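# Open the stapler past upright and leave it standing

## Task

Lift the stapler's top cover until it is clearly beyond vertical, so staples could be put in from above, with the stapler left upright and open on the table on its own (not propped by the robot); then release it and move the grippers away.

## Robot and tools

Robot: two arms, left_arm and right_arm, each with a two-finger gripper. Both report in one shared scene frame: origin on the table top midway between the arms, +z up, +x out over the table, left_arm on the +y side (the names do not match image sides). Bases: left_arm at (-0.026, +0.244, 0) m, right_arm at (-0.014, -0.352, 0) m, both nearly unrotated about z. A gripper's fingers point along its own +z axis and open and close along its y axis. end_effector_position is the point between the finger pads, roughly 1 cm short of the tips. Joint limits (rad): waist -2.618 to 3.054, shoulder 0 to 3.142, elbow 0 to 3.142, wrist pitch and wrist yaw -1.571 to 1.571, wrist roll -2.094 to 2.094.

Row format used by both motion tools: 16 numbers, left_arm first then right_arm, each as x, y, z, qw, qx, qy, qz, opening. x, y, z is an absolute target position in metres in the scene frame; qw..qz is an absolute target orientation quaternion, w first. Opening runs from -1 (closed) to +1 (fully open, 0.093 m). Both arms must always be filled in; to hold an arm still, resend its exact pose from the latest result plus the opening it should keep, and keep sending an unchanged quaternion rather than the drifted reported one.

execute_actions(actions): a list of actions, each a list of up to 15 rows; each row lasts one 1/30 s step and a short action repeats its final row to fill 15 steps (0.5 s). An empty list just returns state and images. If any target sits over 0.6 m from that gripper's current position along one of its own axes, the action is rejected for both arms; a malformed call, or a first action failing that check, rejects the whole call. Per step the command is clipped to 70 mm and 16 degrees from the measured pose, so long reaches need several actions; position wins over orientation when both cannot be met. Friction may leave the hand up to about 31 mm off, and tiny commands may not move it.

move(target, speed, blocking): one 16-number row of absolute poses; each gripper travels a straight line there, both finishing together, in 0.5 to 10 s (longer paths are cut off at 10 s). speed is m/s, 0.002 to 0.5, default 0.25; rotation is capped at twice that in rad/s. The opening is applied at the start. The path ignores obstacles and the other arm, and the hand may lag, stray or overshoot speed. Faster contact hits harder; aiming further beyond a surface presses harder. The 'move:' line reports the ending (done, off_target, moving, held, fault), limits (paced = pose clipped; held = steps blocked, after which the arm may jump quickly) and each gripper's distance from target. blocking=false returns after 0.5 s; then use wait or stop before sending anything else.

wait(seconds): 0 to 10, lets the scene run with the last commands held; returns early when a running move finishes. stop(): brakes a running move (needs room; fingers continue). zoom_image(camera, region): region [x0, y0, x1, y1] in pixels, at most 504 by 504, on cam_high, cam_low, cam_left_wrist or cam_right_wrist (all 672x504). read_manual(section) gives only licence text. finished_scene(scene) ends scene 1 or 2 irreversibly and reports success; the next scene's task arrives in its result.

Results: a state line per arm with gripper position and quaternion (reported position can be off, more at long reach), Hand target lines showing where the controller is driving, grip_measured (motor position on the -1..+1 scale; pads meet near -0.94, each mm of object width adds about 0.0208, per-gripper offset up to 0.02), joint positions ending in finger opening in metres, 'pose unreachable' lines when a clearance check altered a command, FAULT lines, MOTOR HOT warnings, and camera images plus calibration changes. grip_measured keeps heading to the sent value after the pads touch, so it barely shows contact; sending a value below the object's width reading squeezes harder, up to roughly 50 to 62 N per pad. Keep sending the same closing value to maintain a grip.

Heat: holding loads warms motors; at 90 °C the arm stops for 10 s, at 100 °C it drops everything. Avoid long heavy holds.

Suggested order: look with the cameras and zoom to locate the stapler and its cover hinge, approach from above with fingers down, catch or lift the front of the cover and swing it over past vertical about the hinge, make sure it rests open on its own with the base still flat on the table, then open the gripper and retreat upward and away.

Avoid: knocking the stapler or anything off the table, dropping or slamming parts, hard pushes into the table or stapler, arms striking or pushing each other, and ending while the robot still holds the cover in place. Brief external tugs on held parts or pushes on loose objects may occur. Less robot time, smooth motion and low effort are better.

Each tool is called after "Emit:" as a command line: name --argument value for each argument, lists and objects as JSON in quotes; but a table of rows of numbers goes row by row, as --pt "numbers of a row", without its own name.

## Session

Emit:
execute_actions --actions '[]'

Scene clock: 0.00 s.
left_arm: end_effector_position=(+0.2241, +0.5568, +0.3860) grip_measured=+1.000 end_effector_quat_wxyz=(-0.416, +0.733, -0.466, +0.268) | right_arm: end_effector_position=(+0.0887, -0.0049, +0.3024) grip_measured=+1.000 end_effector_quat_wxyz=(-0.551, +0.792, -0.254, +0.070)
Joint positions: left_arm=[ 0.989  1.534  1.881 -1.007  0.588 -1.17   0.093] | right_arm=[ 1.443  1.072  1.034 -0.366  0.24  -1.285  0.093]
Joint velocities: left_arm=[ 0.002 -0.002  0.007 -0.11  -0.007 -0.022  0.   ] | right_arm=[ 0.002 -0.012  0.002  0.095  0.007 -0.11   0.   ]
Hand target (left_arm): +0.224, +0.557, +0.386; -0.416, +0.733, -0.466, +0.268
Hand target (right_arm): +0.089, -0.005, +0.302; -0.551, +0.792, -0.254, +0.070
camera_calibration (this result's frames):
cam_left_wrist: T_world_to_cam=[[0.47334, 0.204776, 0.856748, -0.546921], [0.0622596, -0.977949, 0.199347, 0.496634], [0.878677, -0.0410182, -0.475652, 0.0923529], [0, 0, 0, 1]] pos_world=[0.146811, 0.601467, 0.413499]
cam_right_wrist: T_world_to_cam=[[0.331468, 0.269067, 0.904285, -0.302779], [0.615447, -0.788128, 0.00891124, -0.0205506], [0.71509, 0.553586, -0.426836, 0.149452], [0, 0, 0, 1]] pos_world=[0.00613777, -0.0174631, 0.337773]

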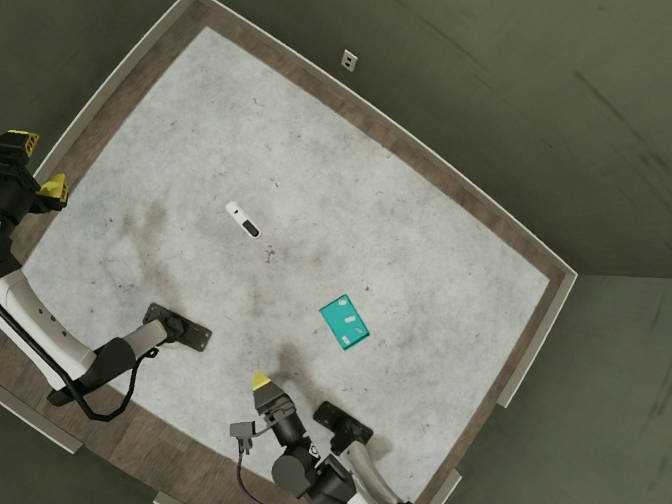

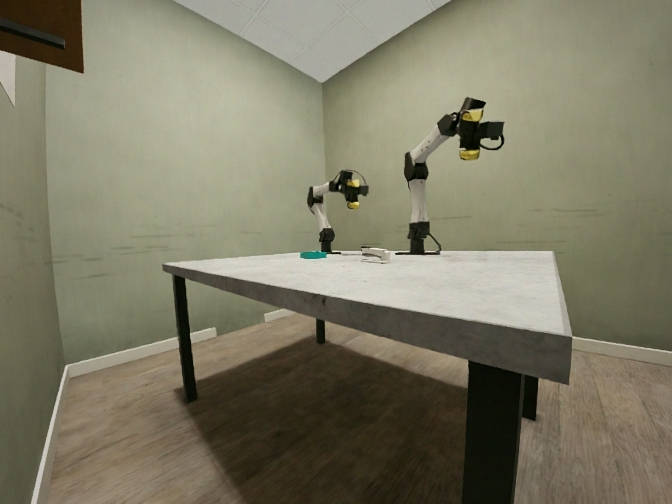

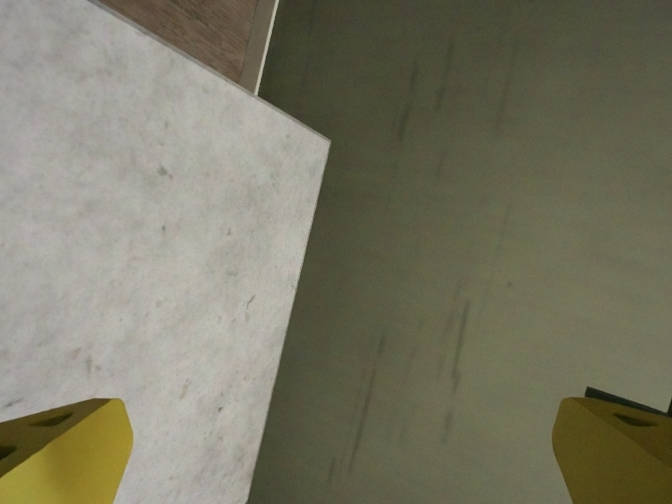

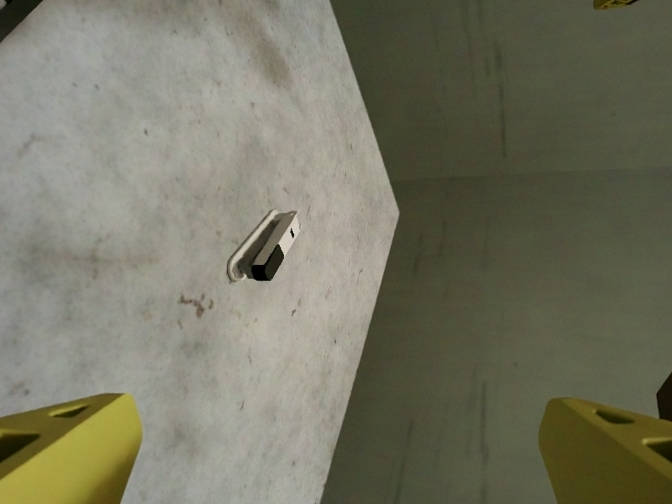

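Emit:
zoom_image --camera "cam_high" --region '[210, 190, 280, 250]'

Emit:
zoom_image --camera "cam_low" --region '[345, 235, 405, 275]'

Region (210, 190, 280, 250) of cam_high's 672x504 image, scaled by 7.200, with more detail than that image has; it fills the top 432 rows of this view, and the rest is white.

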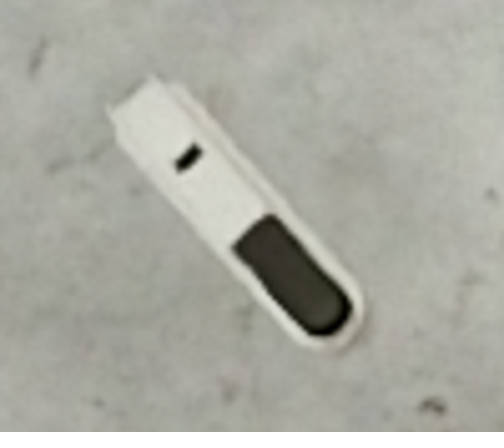

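Region (345, 235, 405, 275) of cam_low's 672x504 image, scaled by 8.400, with more detail than that image has.

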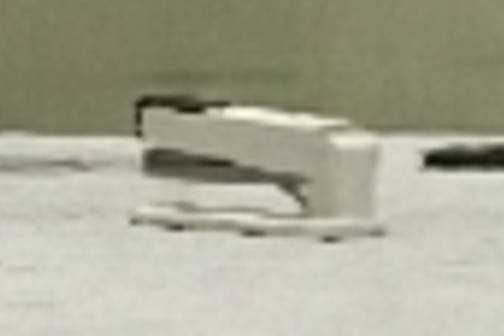

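Emit:
move --target '[0.35,0.30,0.17,-0.068,-0.62,0.78,-0.054,0.3,0.305,0.09,0.08,0.421,-0.525,0.66,0.334,0.6]' --speed 0.35

Scene clock: 20.40 s.
left_arm: end_effector_position=(+0.3462, +0.2994, +0.1658) grip_measured=+0.301 end_effector_quat_wxyz=(-0.047, -0.616, +0.783, -0.070) | right_arm: end_effector_position=(+0.2959, +0.0864, +0.0713) grip_measured=+0.603 end_effector_quat_wxyz=(+0.412, -0.531, +0.664, +0.327)
Joint positions: left_arm=[ 0.08   2.021  1.998 -1.574  0.168 -1.107  0.06 ] | right_arm=[ 0.86   2.061  1.12   0.415 -0.473 -0.261  0.074]
Joint velocities: left_arm=[ 0.002  0.012  0.007 -0.007  0.095 -0.007  0.001] | right_arm=[-0.002 -0.002 -0.007  0.007 -0.007  0.081 -0.001]
Hand target (left_arm): +0.349, +0.301, +0.170; -0.041, -0.618, +0.782, -0.070
Hand target (right_arm): +0.304, +0.090, +0.077; +0.420, -0.526, +0.661, +0.334
Off the commanded pose (left_arm): 0.006 m, 3 deg.
Off the commanded pose (right_arm): 0.013 m, 2 deg.
joint sent to its limit (left arm) — the command would take joint 4 (wrist pitch) past its lower limit, so that joint was sent only as far as its limit.
move: off_target (left_arm, right_arm)
camera_calibration (this result's frames):
cam_left_wrist: T_world_to_cam=[[0.96708, -0.249925, 0.0479027, -0.263956], [-0.234956, -0.804645, 0.54529, 0.274807], [-0.0977367, -0.538594, -0.836878, 0.416696], [0, 0, 0, 1]] pos_world=[0.36056, 0.379583, 0.211518]
cam_right_wrist: T_world_to_cam=[[0.976541, -0.215269, -0.0052611, -0.271189], [-0.171853, -0.764402, -0.621414, 0.201812], [0.12975, 0.60774, -0.783464, 0.0460521], [0, 0, 0, 1]] pos_world=[0.293534, 0.0678988, 0.160062]

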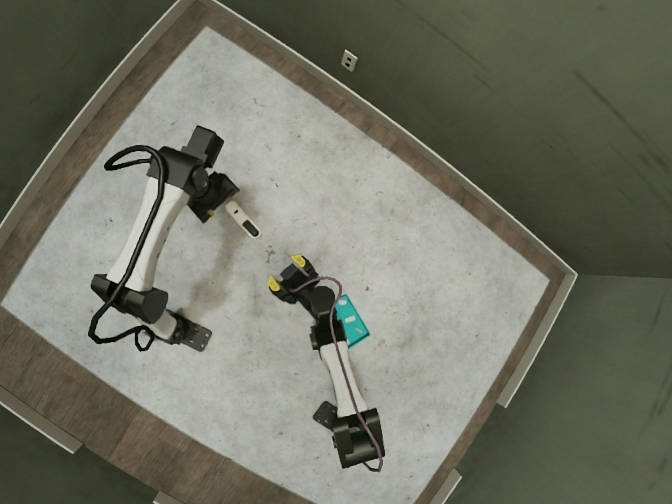

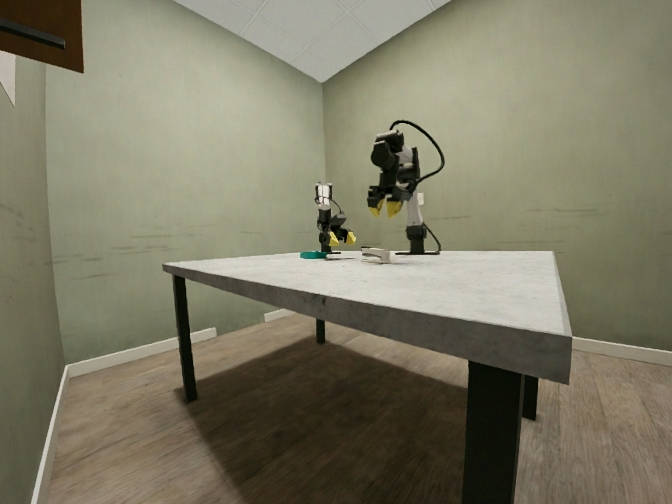

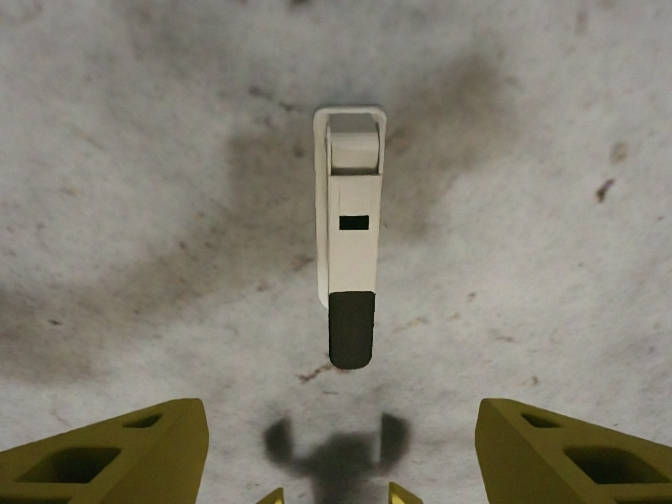

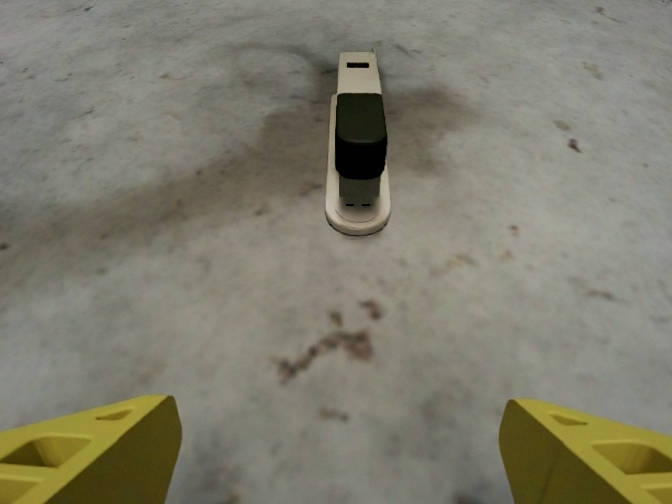

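Emit:
move --target '[0.347,0.265,0.12,-0.068,-0.62,0.78,-0.054,0.3,0.325,0.165,0.025,0.421,-0.525,0.66,0.334,0.6]' --speed 0.15

Emit:
move --target '[0.343,0.25,0.09,-0.068,-0.62,0.78,-0.054,0.3,0.333,0.2,0.008,0.421,-0.525,0.66,0.334,0.6]' --speed 0.07

Scene clock: 31.07 s.
left_arm: end_effector_position=(+0.3494, +0.2666, +0.1261) grip_measured=+0.301 end_effector_quat_wxyz=(-0.064, -0.619, +0.781, -0.060) | right_arm: end_effector_position=(+0.3239, +0.1582, +0.0254) grip_measured=+0.603 end_effector_quat_wxyz=(+0.419, -0.527, +0.660, +0.334)
Joint positions: left_arm=[-0.008  2.021  1.838 -1.438  0.168 -1.201  0.06 ] | right_arm=[ 0.92   2.391  1.454  0.451 -0.425 -0.216  0.074]
Joint velocities: left_arm=[ 0.002 -0.007  0.007  0.022  0.007 -0.022 -0.   ] | right_arm=[ 0.002 -0.002 -0.007 -0.022 -0.022 -0.007  0.001]
Hand target (left_arm): +0.347, +0.265, +0.120; -0.068, -0.620, +0.780, -0.054
Hand target (right_arm): +0.324, +0.165, +0.024; +0.421, -0.525, +0.660, +0.334
Off the commanded pose (left_arm): 0.007 m, 1 deg.
Off the commanded pose (right_arm): 0.007 m, 0 deg.
move: done
camera_calibration (this result's frames):
cam_left_wrist: T_world_to_cam=[[0.969502, -0.244865, 0.0103486, -0.270831], [-0.208948, -0.80375, 0.557069, 0.26002], [-0.128089, -0.542242, -0.830402, 0.376802], [0, 0, 0, 1]] pos_world=[0.365166, 0.346992, 0.17085]
cam_right_wrist: T_world_to_cam=[[0.976357, -0.216082, -0.00603219, -0.283126], [-0.169838, -0.749547, -0.639792, 0.230466], [0.133726, 0.62569, -0.768524, -0.0417002], [0, 0, 0, 1]] pos_world=[0.321151, 0.137658, 0.113695]

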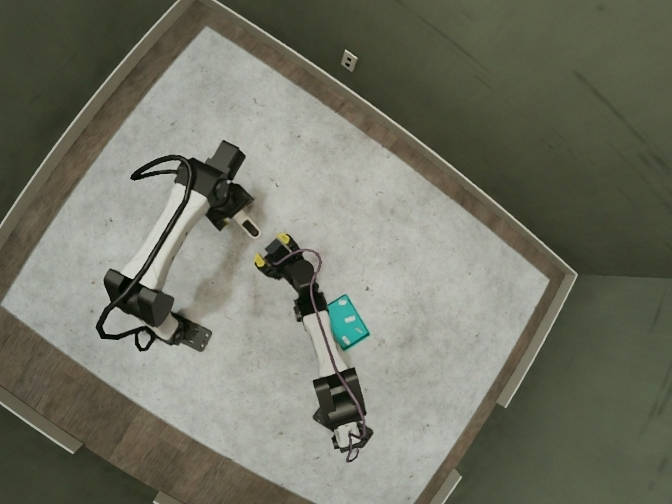

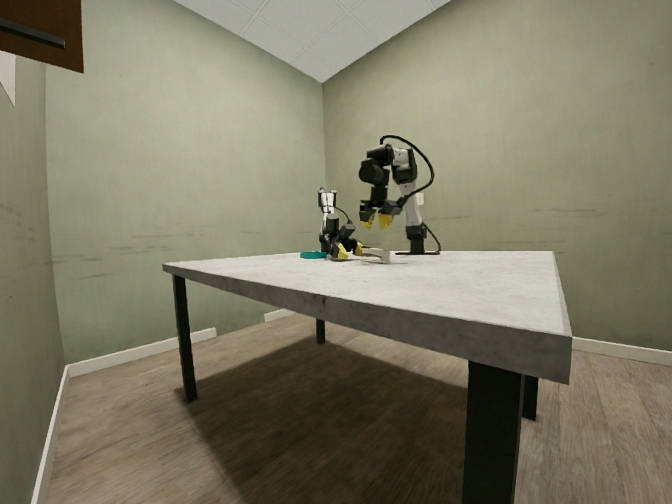

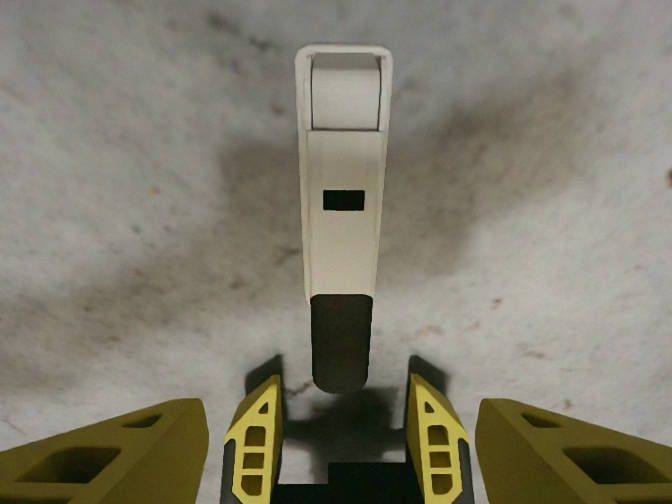

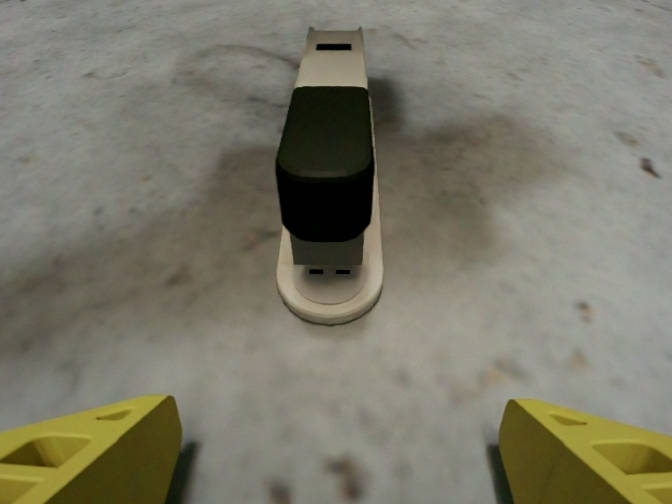

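Scene clock: 32.20 s.
left_arm: end_effector_position=(+0.3457, +0.2527, +0.0886) grip_measured=+0.301 end_effector_quat_wxyz=(-0.072, -0.621, +0.779, -0.053) | right_arm: end_effector_position=(+0.3346, +0.1950, +0.0148) grip_measured=+0.603 end_effector_quat_wxyz=(+0.428, -0.525, +0.654, +0.336)
Joint positions: left_arm=[-0.044  2.021  1.689 -1.303  0.168 -1.241  0.06 ] | right_arm=[ 0.95   2.528  1.656  0.414 -0.398 -0.201  0.074]
Joint velocities: left_arm=[-0.017 -0.002 -0.002 -0.022  0.007 -0.022 -0.   ] | right_arm=[-0.012 -0.002 -0.002 -0.022 -0.007 -0.095 -0.001]
Hand target (left_arm): +0.343, +0.250, +0.090; -0.068, -0.620, +0.780, -0.054
Hand target (right_arm): +0.332, +0.200, +0.008; +0.421, -0.525, +0.660, +0.334
Off the commanded pose (left_arm): 0.004 m, 1 deg.
Off the commanded pose (right_arm): 0.009 m, 1 deg.
move: done
camera_calibration (this result's frames):
cam_left_wrist: T_world_to_cam=[[0.970184, -0.242129, -0.0108277, -0.269304], [-0.194413, -0.804113, 0.561788, 0.263604], [-0.144732, -0.542932, -0.82721, 0.343324], [0, 0, 0, 1]] pos_world=[0.362212, 0.333163, 0.132996]
cam_right_wrist: T_world_to_cam=[[0.976414, -0.215873, 0.00378499, -0.285894], [-0.160816, -0.73886, -0.654388, 0.248204], [0.144061, 0.638345, -0.756149, -0.0803849], [0, 0, 0, 1]] pos_world=[0.330647, 0.172984, 0.102721]

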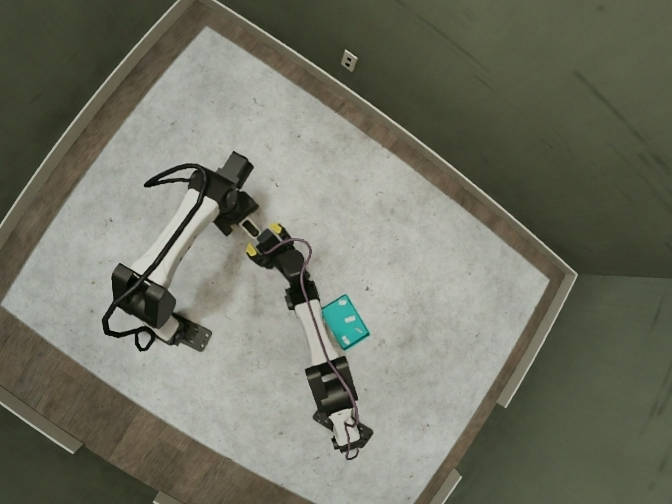

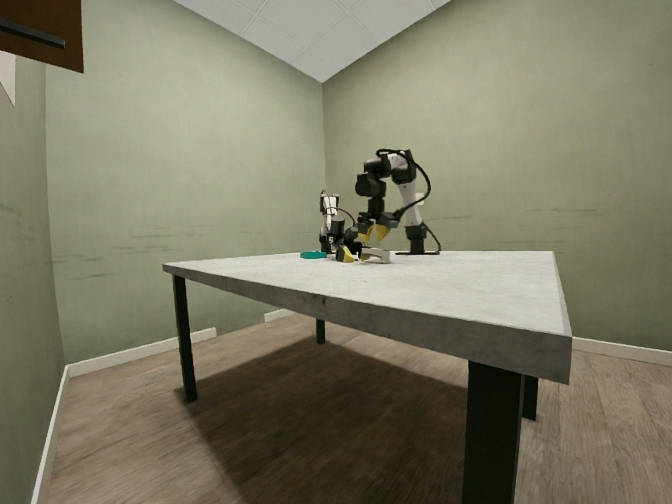

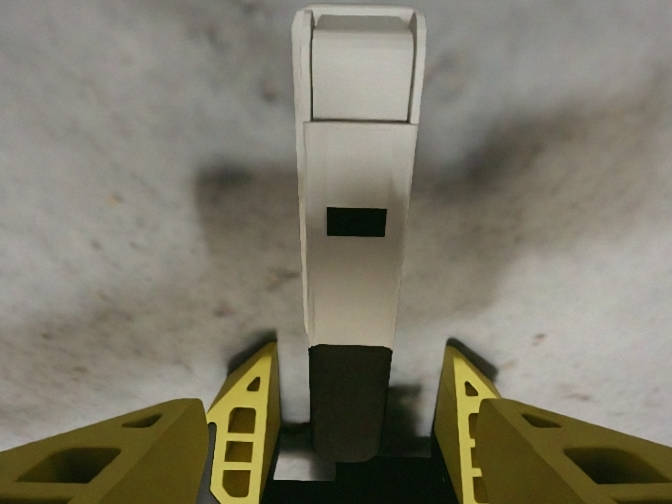

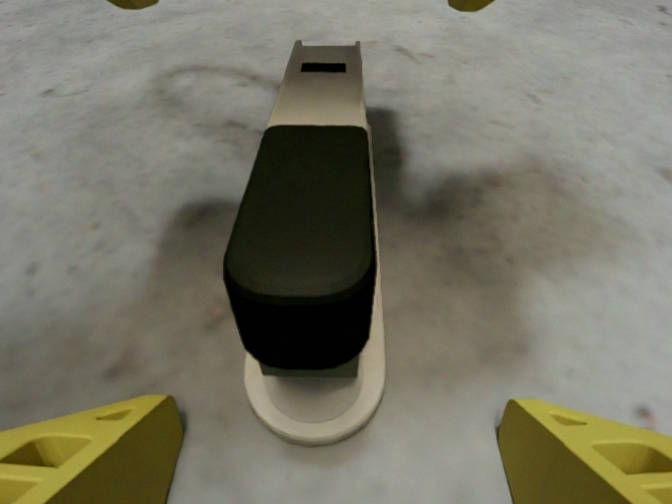

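Emit:
move --target '[0.343,0.25,0.09,-0.068,-0.62,0.78,-0.054,0.3,0.329,0.217,0.004,0.421,-0.525,0.66,0.334,0.6]' --speed 0.05

Emit:
move --target '[0.344,0.252,0.052,-0.068,-0.62,0.78,-0.054,0.3,0.329,0.217,0.004,0.421,-0.525,0.66,0.334,-0.5]' --speed 0.05

Scene clock: 40.23 s.
left_arm: end_effector_position=(+0.3461, +0.2527, +0.0886) grip_measured=+0.301 end_effector_quat_wxyz=(-0.071, -0.621, +0.779, -0.054) | right_arm: end_effector_position=(+0.3315, +0.2127, +0.0145) grip_measured=+0.603 end_effector_quat_wxyz=(+0.431, -0.525, +0.651, +0.338)
Joint positions: left_arm=[-0.044  2.021  1.689 -1.301  0.168 -1.241  0.06 ] | right_arm=[ 0.976  2.571  1.732  0.394 -0.378 -0.189  0.074]
Joint velocities: left_arm=[ 0.007 -0.002 -0.002  0.007 -0.051 -0.037 -0.001] | right_arm=[-0.017 -0.007 -0.012  0.022 -0.037 -0.051 -0.001]
Hand target (left_arm): +0.343, +0.250, +0.090; -0.068, -0.620, +0.780, -0.054
Hand target (right_arm): +0.328, +0.216, +0.004; +0.421, -0.525, +0.660, +0.334
Off the commanded pose (left_arm): 0.004 m, 0 deg.
Off the commanded pose (right_arm): 0.012 m, 2 deg.
move: off_target (right_arm)
camera_calibration (this result's frames):
cam_left_wrist: T_world_to_cam=[[0.970383, -0.241398, -0.00916792, -0.270135], [-0.194801, -0.804385, 0.561264, 0.263995], [-0.142863, -0.542855, -0.827586, 0.342757], [0, 0, 0, 1]] pos_world=[0.362528, 0.333211, 0.133014]
cam_right_wrist: T_world_to_cam=[[0.976804, -0.214055, 0.00593438, -0.279579], [-0.156838, -0.734023, -0.660767, 0.258305], [0.145796, 0.644509, -0.750568, -0.0934541], [0, 0, 0, 1]] pos_world=[0.327231, 0.189989, 0.102195]

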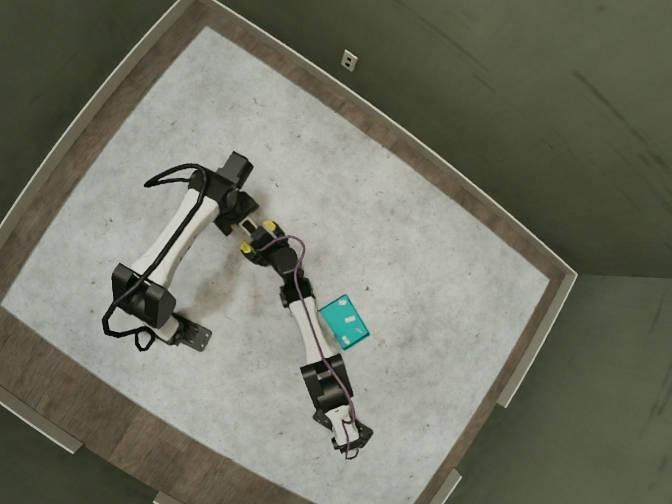

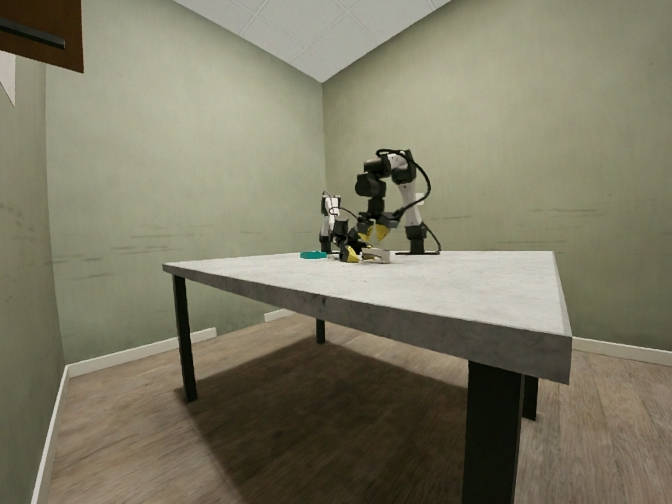

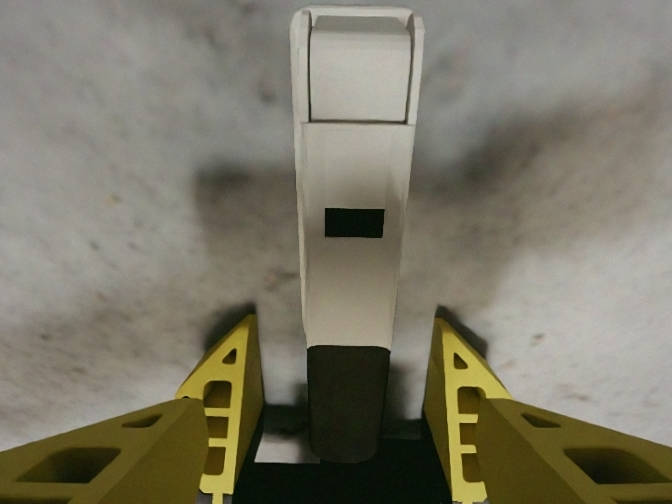

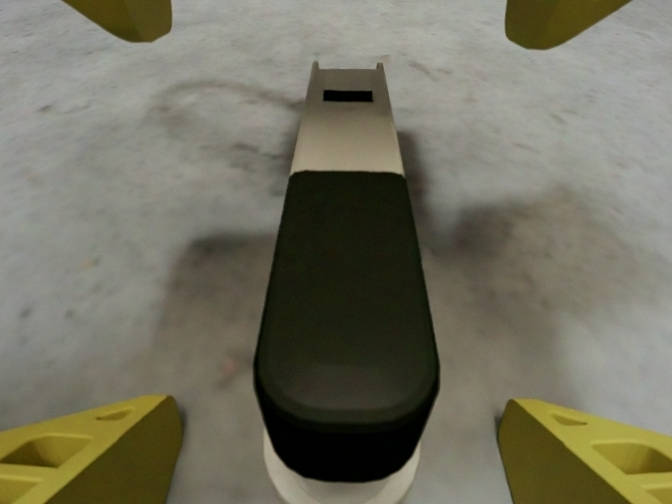

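Scene clock: 41.43 s.
left_arm: end_effector_position=(+0.3482, +0.2529, +0.0606) grip_measured=+0.301 end_effector_quat_wxyz=(-0.061, -0.620, +0.780, -0.061) | right_arm: end_effector_position=(+0.3316, +0.2126, +0.0143) grip_measured=-0.434 end_effector_quat_wxyz=(+0.431, -0.525, +0.652, +0.337)
Joint positions: left_arm=[-0.044  2.021  1.578 -1.164  0.168 -1.241  0.06 ] | right_arm=[ 0.976  2.571  1.732  0.393 -0.377 -0.189  0.024]
Joint velocities: left_arm=[-0.012 -0.012 -0.007 -0.007 -0.007  0.022 -0.   ] | right_arm=[ 0.012 -0.022  0.007 -0.051 -0.095  0.022  0.   ]
Hand target (left_arm): +0.344, +0.252, +0.052; -0.068, -0.620, +0.780, -0.054
Hand target (right_arm): +0.329, +0.216, +0.004; +0.421, -0.525, +0.660, +0.334
Off the commanded pose (left_arm): 0.010 m, 1 deg.
Off the commanded pose (right_arm): 0.012 m, 2 deg.
move: off_target (right_arm)
camera_calibration (this result's frames):
cam_left_wrist: T_world_to_cam=[[0.970304, -0.241406, 0.0152588, -0.273831], [-0.209195, -0.805821, 0.553977, 0.286101], [-0.121438, -0.540718, -0.832392, 0.312295], [0, 0, 0, 1]] pos_world=[0.363475, 0.333305, 0.105637]
cam_right_wrist: T_world_to_cam=[[0.976657, -0.214722, 0.00591774, -0.279482], [-0.157472, -0.734448, -0.660143, 0.258419], [0.146094, 0.643802, -0.751117, -0.0934769], [0, 0, 0, 1]] pos_world=[0.327308, 0.189965, 0.102035]

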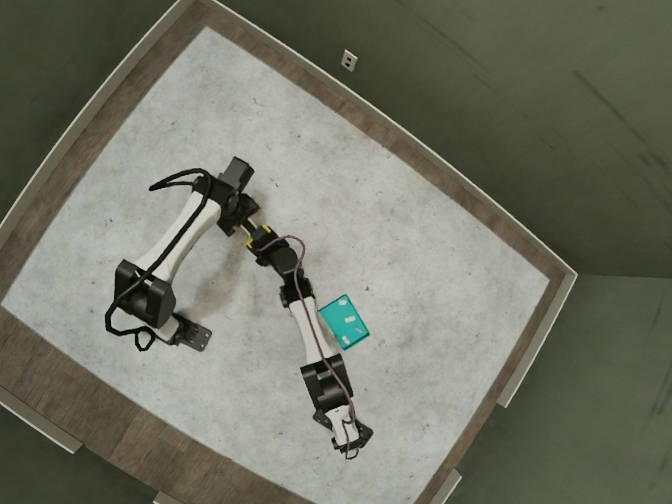

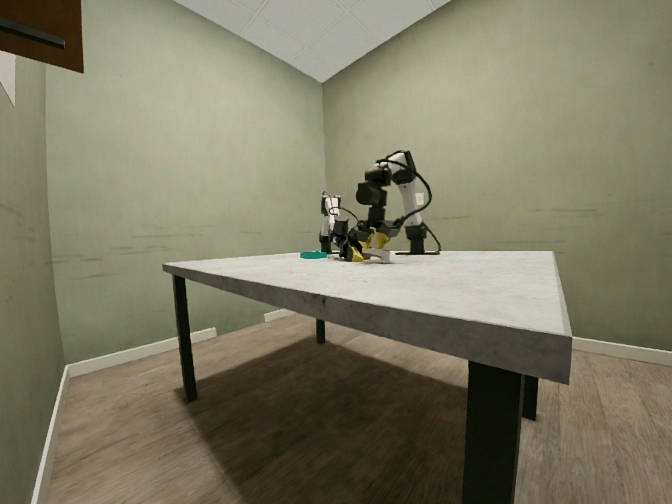

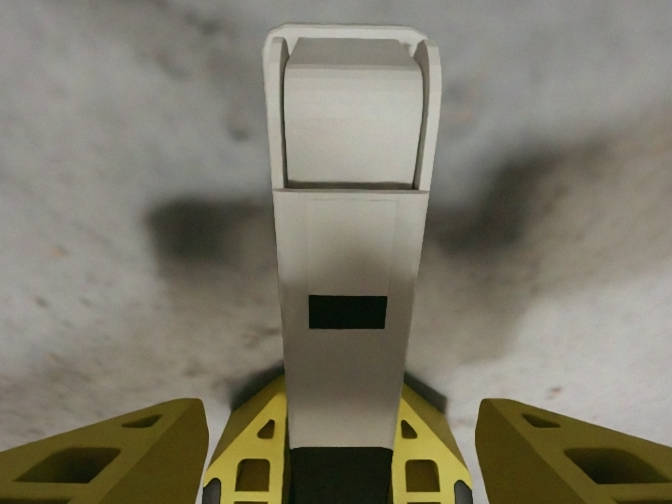

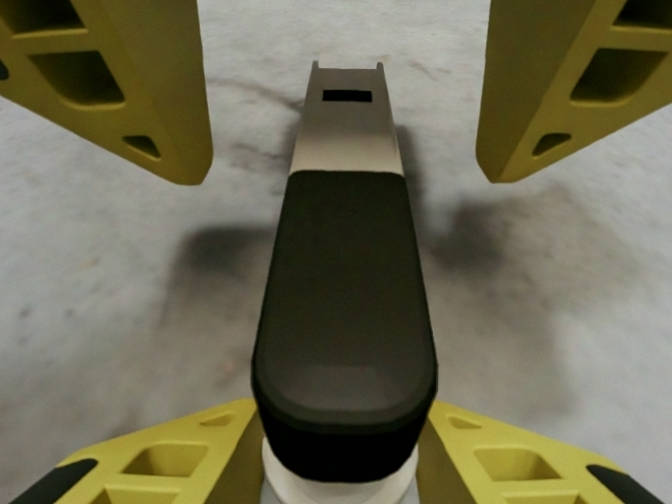

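Emit:
move --target '[0.344,0.25,0.046,-0.068,-0.62,0.78,-0.054,0.3,0.329,0.217,0.004,0.421,-0.525,0.66,0.334,-0.5]' --speed 0.03

Emit:
move --target '[0.344,0.25,0.046,-0.068,-0.62,0.78,-0.054,-0.62,0.329,0.217,0.004,0.421,-0.525,0.66,0.334,-0.5]'

Emit:
move --target '[0.351,0.27,0.10,-0.268,-0.585,0.736,-0.213,-0.62,0.329,0.217,0.004,0.421,-0.525,0.66,0.334,-0.5]' --speed 0.06

Scene clock: 47.57 s.
left_arm: end_effector_position=(+0.3479, +0.2529, +0.0557) grip_measured=+0.301 end_effector_quat_wxyz=(-0.060, -0.620, +0.780, -0.061) | right_arm: end_effector_position=(+0.3316, +0.2126, +0.0143) grip_measured=-0.434 end_effector_quat_wxyz=(+0.431, -0.525, +0.652, +0.337)
Joint positions: left_arm=[-0.044  2.021  1.558 -1.142  0.168 -1.241  0.06 ] | right_arm=[ 0.976  2.571  1.732  0.393 -0.377 -0.189  0.024]
Joint velocities: left_arm=[-0.012  0.017  0.002  0.022  0.081 -0.037 -0.   ] | right_arm=[-0.002 -0.012 -0.007  0.125  0.037 -0.007 -0.   ]
Hand target (left_arm): +0.344, +0.250, +0.046; -0.068, -0.620, +0.780, -0.054
Hand target (right_arm): +0.329, +0.216, +0.004; +0.421, -0.525, +0.660, +0.334
Off the commanded pose (left_arm): 0.011 m, 1 deg.
Off the commanded pose (right_arm): 0.012 m, 2 deg.
move: off_target (left_arm, right_arm)
camera_calibration (this result's frames):
cam_left_wrist: T_world_to_cam=[[0.97026, -0.241411, 0.017773, -0.27351], [-0.210666, -0.805967, 0.553205, 0.289249], [-0.119225, -0.540497, -0.832855, 0.307415], [0, 0, 0, 1]] pos_world=[0.362962, 0.333254, 0.100879]
cam_right_wrist: T_world_to_cam=[[0.976657, -0.214722, 0.00591774, -0.279482], [-0.157472, -0.734448, -0.660143, 0.258419], [0.146094, 0.643802, -0.751117, -0.0934769], [0, 0, 0, 1]] pos_world=[0.327308, 0.189965, 0.102035]

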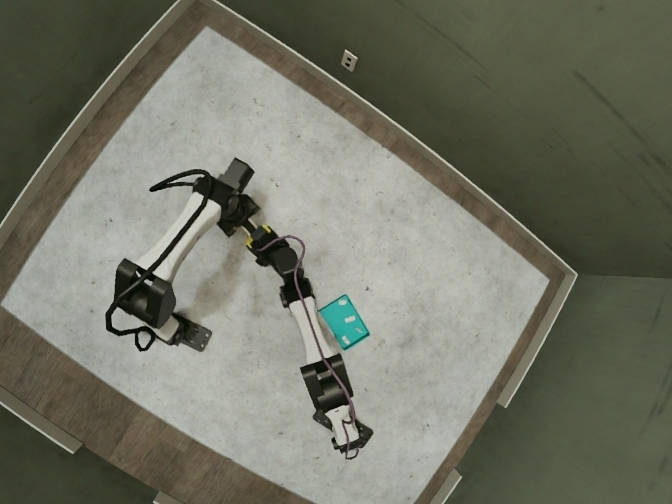

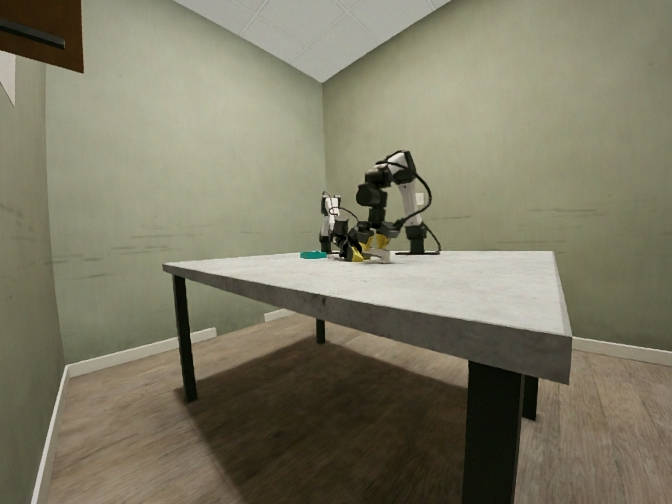

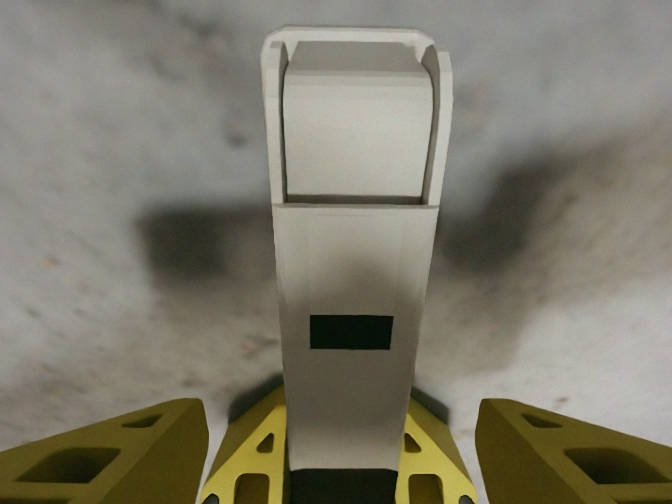

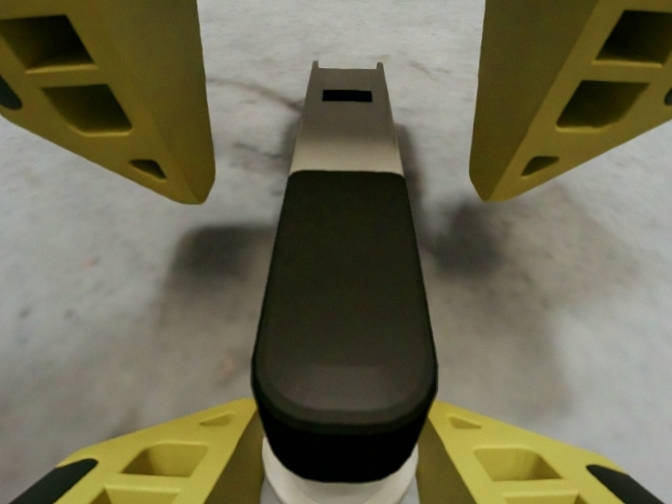

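Scene clock: 48.27 s.
left_arm: end_effector_position=(+0.3482, +0.2529, +0.0557) grip_measured=-0.603 end_effector_quat_wxyz=(-0.059, -0.620, +0.780, -0.062) | right_arm: end_effector_position=(+0.3315, +0.2126, +0.0143) grip_measured=-0.434 end_effector_quat_wxyz=(+0.431, -0.525, +0.652, +0.337)
Joint positions: left_arm=[-0.044  2.021  1.558 -1.141  0.168 -1.24   0.016] | right_arm=[ 0.976  2.571  1.732  0.393 -0.378 -0.189  0.024]
Joint velocities: left_arm=[ 0.002  0.002 -0.002 -0.037 -0.037 -0.022  0.   ] | right_arm=[-0.002  0.007  0.007 -0.051  0.007  0.007 -0.001]
Hand target (left_arm): +0.344, +0.250, +0.046; -0.068, -0.620, +0.780, -0.054
Hand target (right_arm): +0.329, +0.216, +0.004; +0.421, -0.525, +0.660, +0.334
Off the commanded pose (left_arm): 0.011 m, 1 deg.
Off the commanded pose (right_arm): 0.012 m, 2 deg.
move: off_target (left_arm, right_arm)
camera_calibration (this result's frames):
cam_left_wrist: T_world_to_cam=[[0.969865, -0.242852, 0.0195948, -0.273476], [-0.212872, -0.805512, 0.553024, 0.28997], [-0.118519, -0.54053, -0.832935, 0.30721], [0, 0, 0, 1]] pos_world=[0.363371, 0.333216, 0.100885]
cam_right_wrist: T_world_to_cam=[[0.976793, -0.214087, 0.00646688, -0.279607], [-0.156632, -0.73459, -0.660185, 0.258182], [0.146088, 0.643852, -0.751075, -0.0934816], [0, 0, 0, 1]] pos_world=[0.327214, 0.189986, 0.102044]

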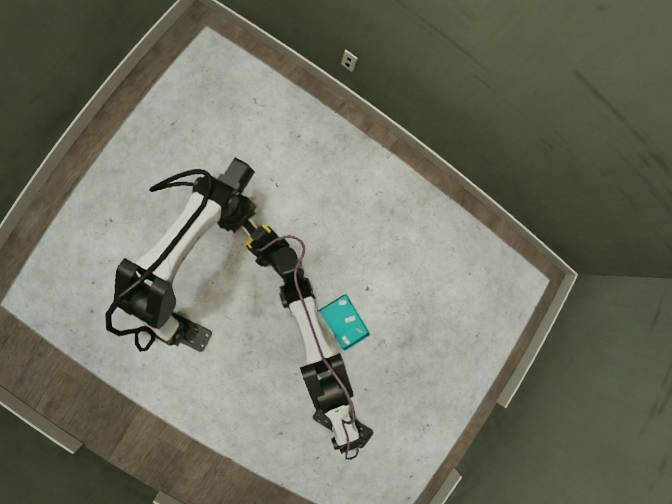

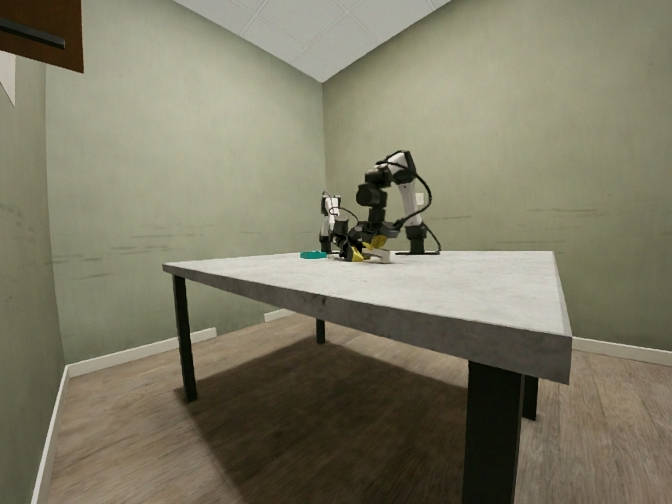

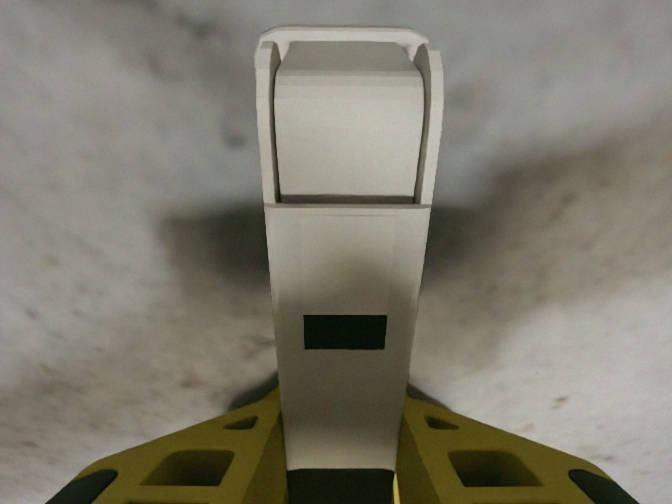

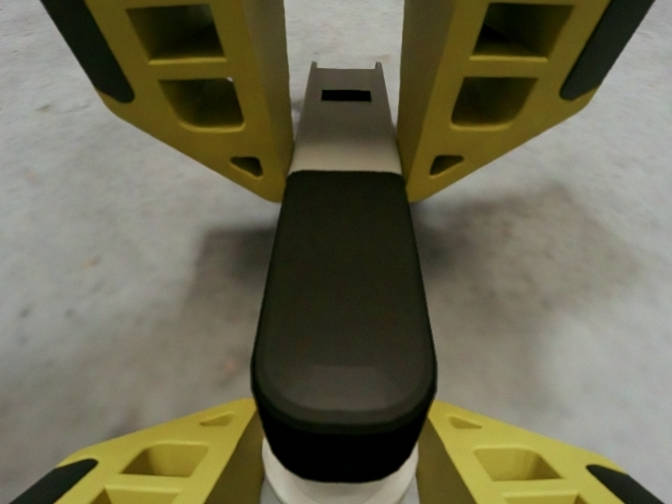

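Scene clock: 52.93 s.
left_arm: end_effector_position=(+0.3471, +0.2664, +0.0921) grip_measured=-0.603 end_effector_quat_wxyz=(-0.243, -0.591, +0.740, -0.210) | right_arm: end_effector_position=(+0.3299, +0.2144, +0.0163) grip_measured=-0.434 end_effector_quat_wxyz=(+0.434, -0.526, +0.648, +0.340)
Joint positions: left_arm=[ 0.162  2.243  1.905 -1.577  0.567 -0.941  0.016] | right_arm=[ 0.978  2.571  1.732  0.402 -0.382 -0.19   0.024]
Joint velocities: left_arm=[-0.002  0.017  0.002  0.022  0.11  -0.066 -0.001] | right_arm=[-0.012 -0.012  0.002  0.007 -0.022 -0.037  0.001]
Hand target (left_arm): +0.350, +0.270, +0.099; -0.238, -0.595, +0.734, -0.226
Hand target (right_arm): +0.329, +0.216, +0.004; +0.421, -0.525, +0.660, +0.334
Off the commanded pose (left_arm): 0.009 m, 3 deg.
Off the commanded pose (right_arm): 0.013 m, 2 deg.
joint sent to its limit (left arm) — the command would take joint 4 (wrist pitch) past its lower limit, so that joint was sent only as far as its limit.
move: off_target (left_arm, right_arm)
camera_calibration (this result's frames):
cam_left_wrist: T_world_to_cam=[[0.972492, -0.231016, 0.029843, -0.274787], [-0.136499, -0.461365, 0.876647, 0.132503], [-0.188751, -0.856606, -0.480208, 0.420798], [0, 0, 0, 1]] pos_world=[0.36474, 0.35811, 0.0941121]
cam_right_wrist: T_world_to_cam=[[0.978112, -0.207872, 0.00933473, -0.279487], [-0.148857, -0.730364, -0.66664, 0.257159], [0.145393, 0.650659, -0.745321, -0.0942797], [0, 0, 0, 1]] pos_world=[0.325358, 0.191066, 0.103773]

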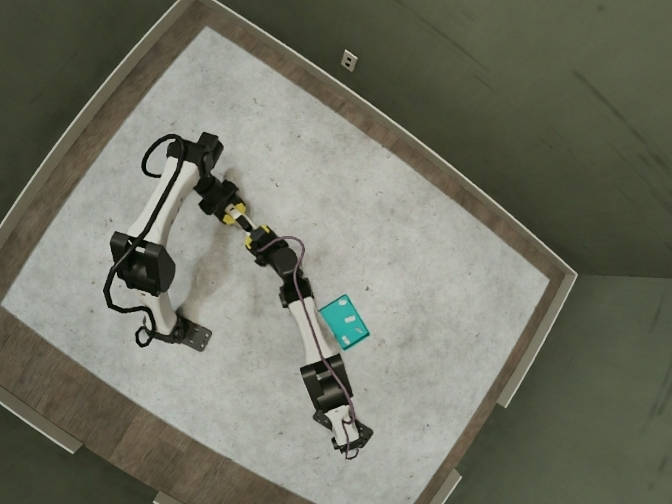

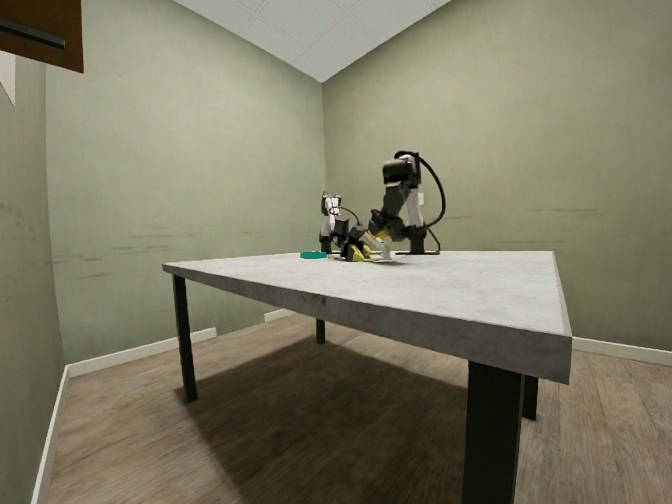

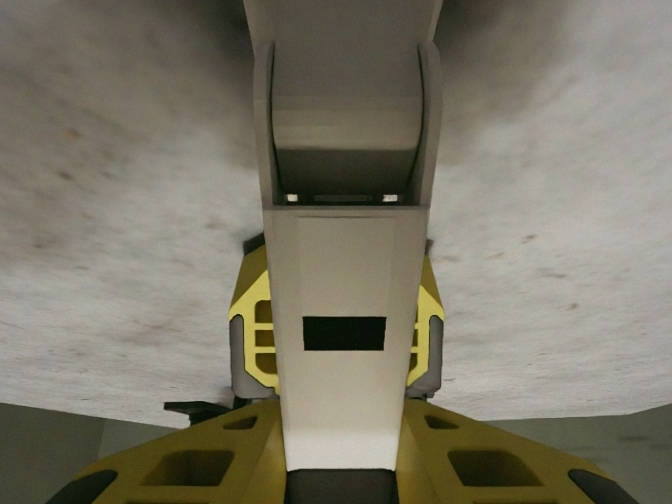

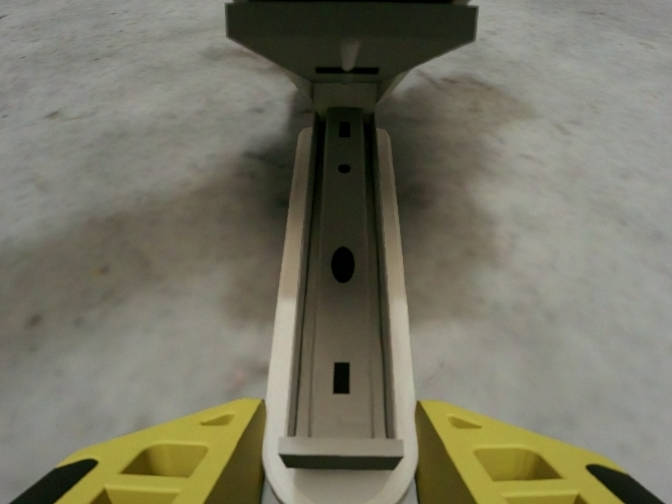

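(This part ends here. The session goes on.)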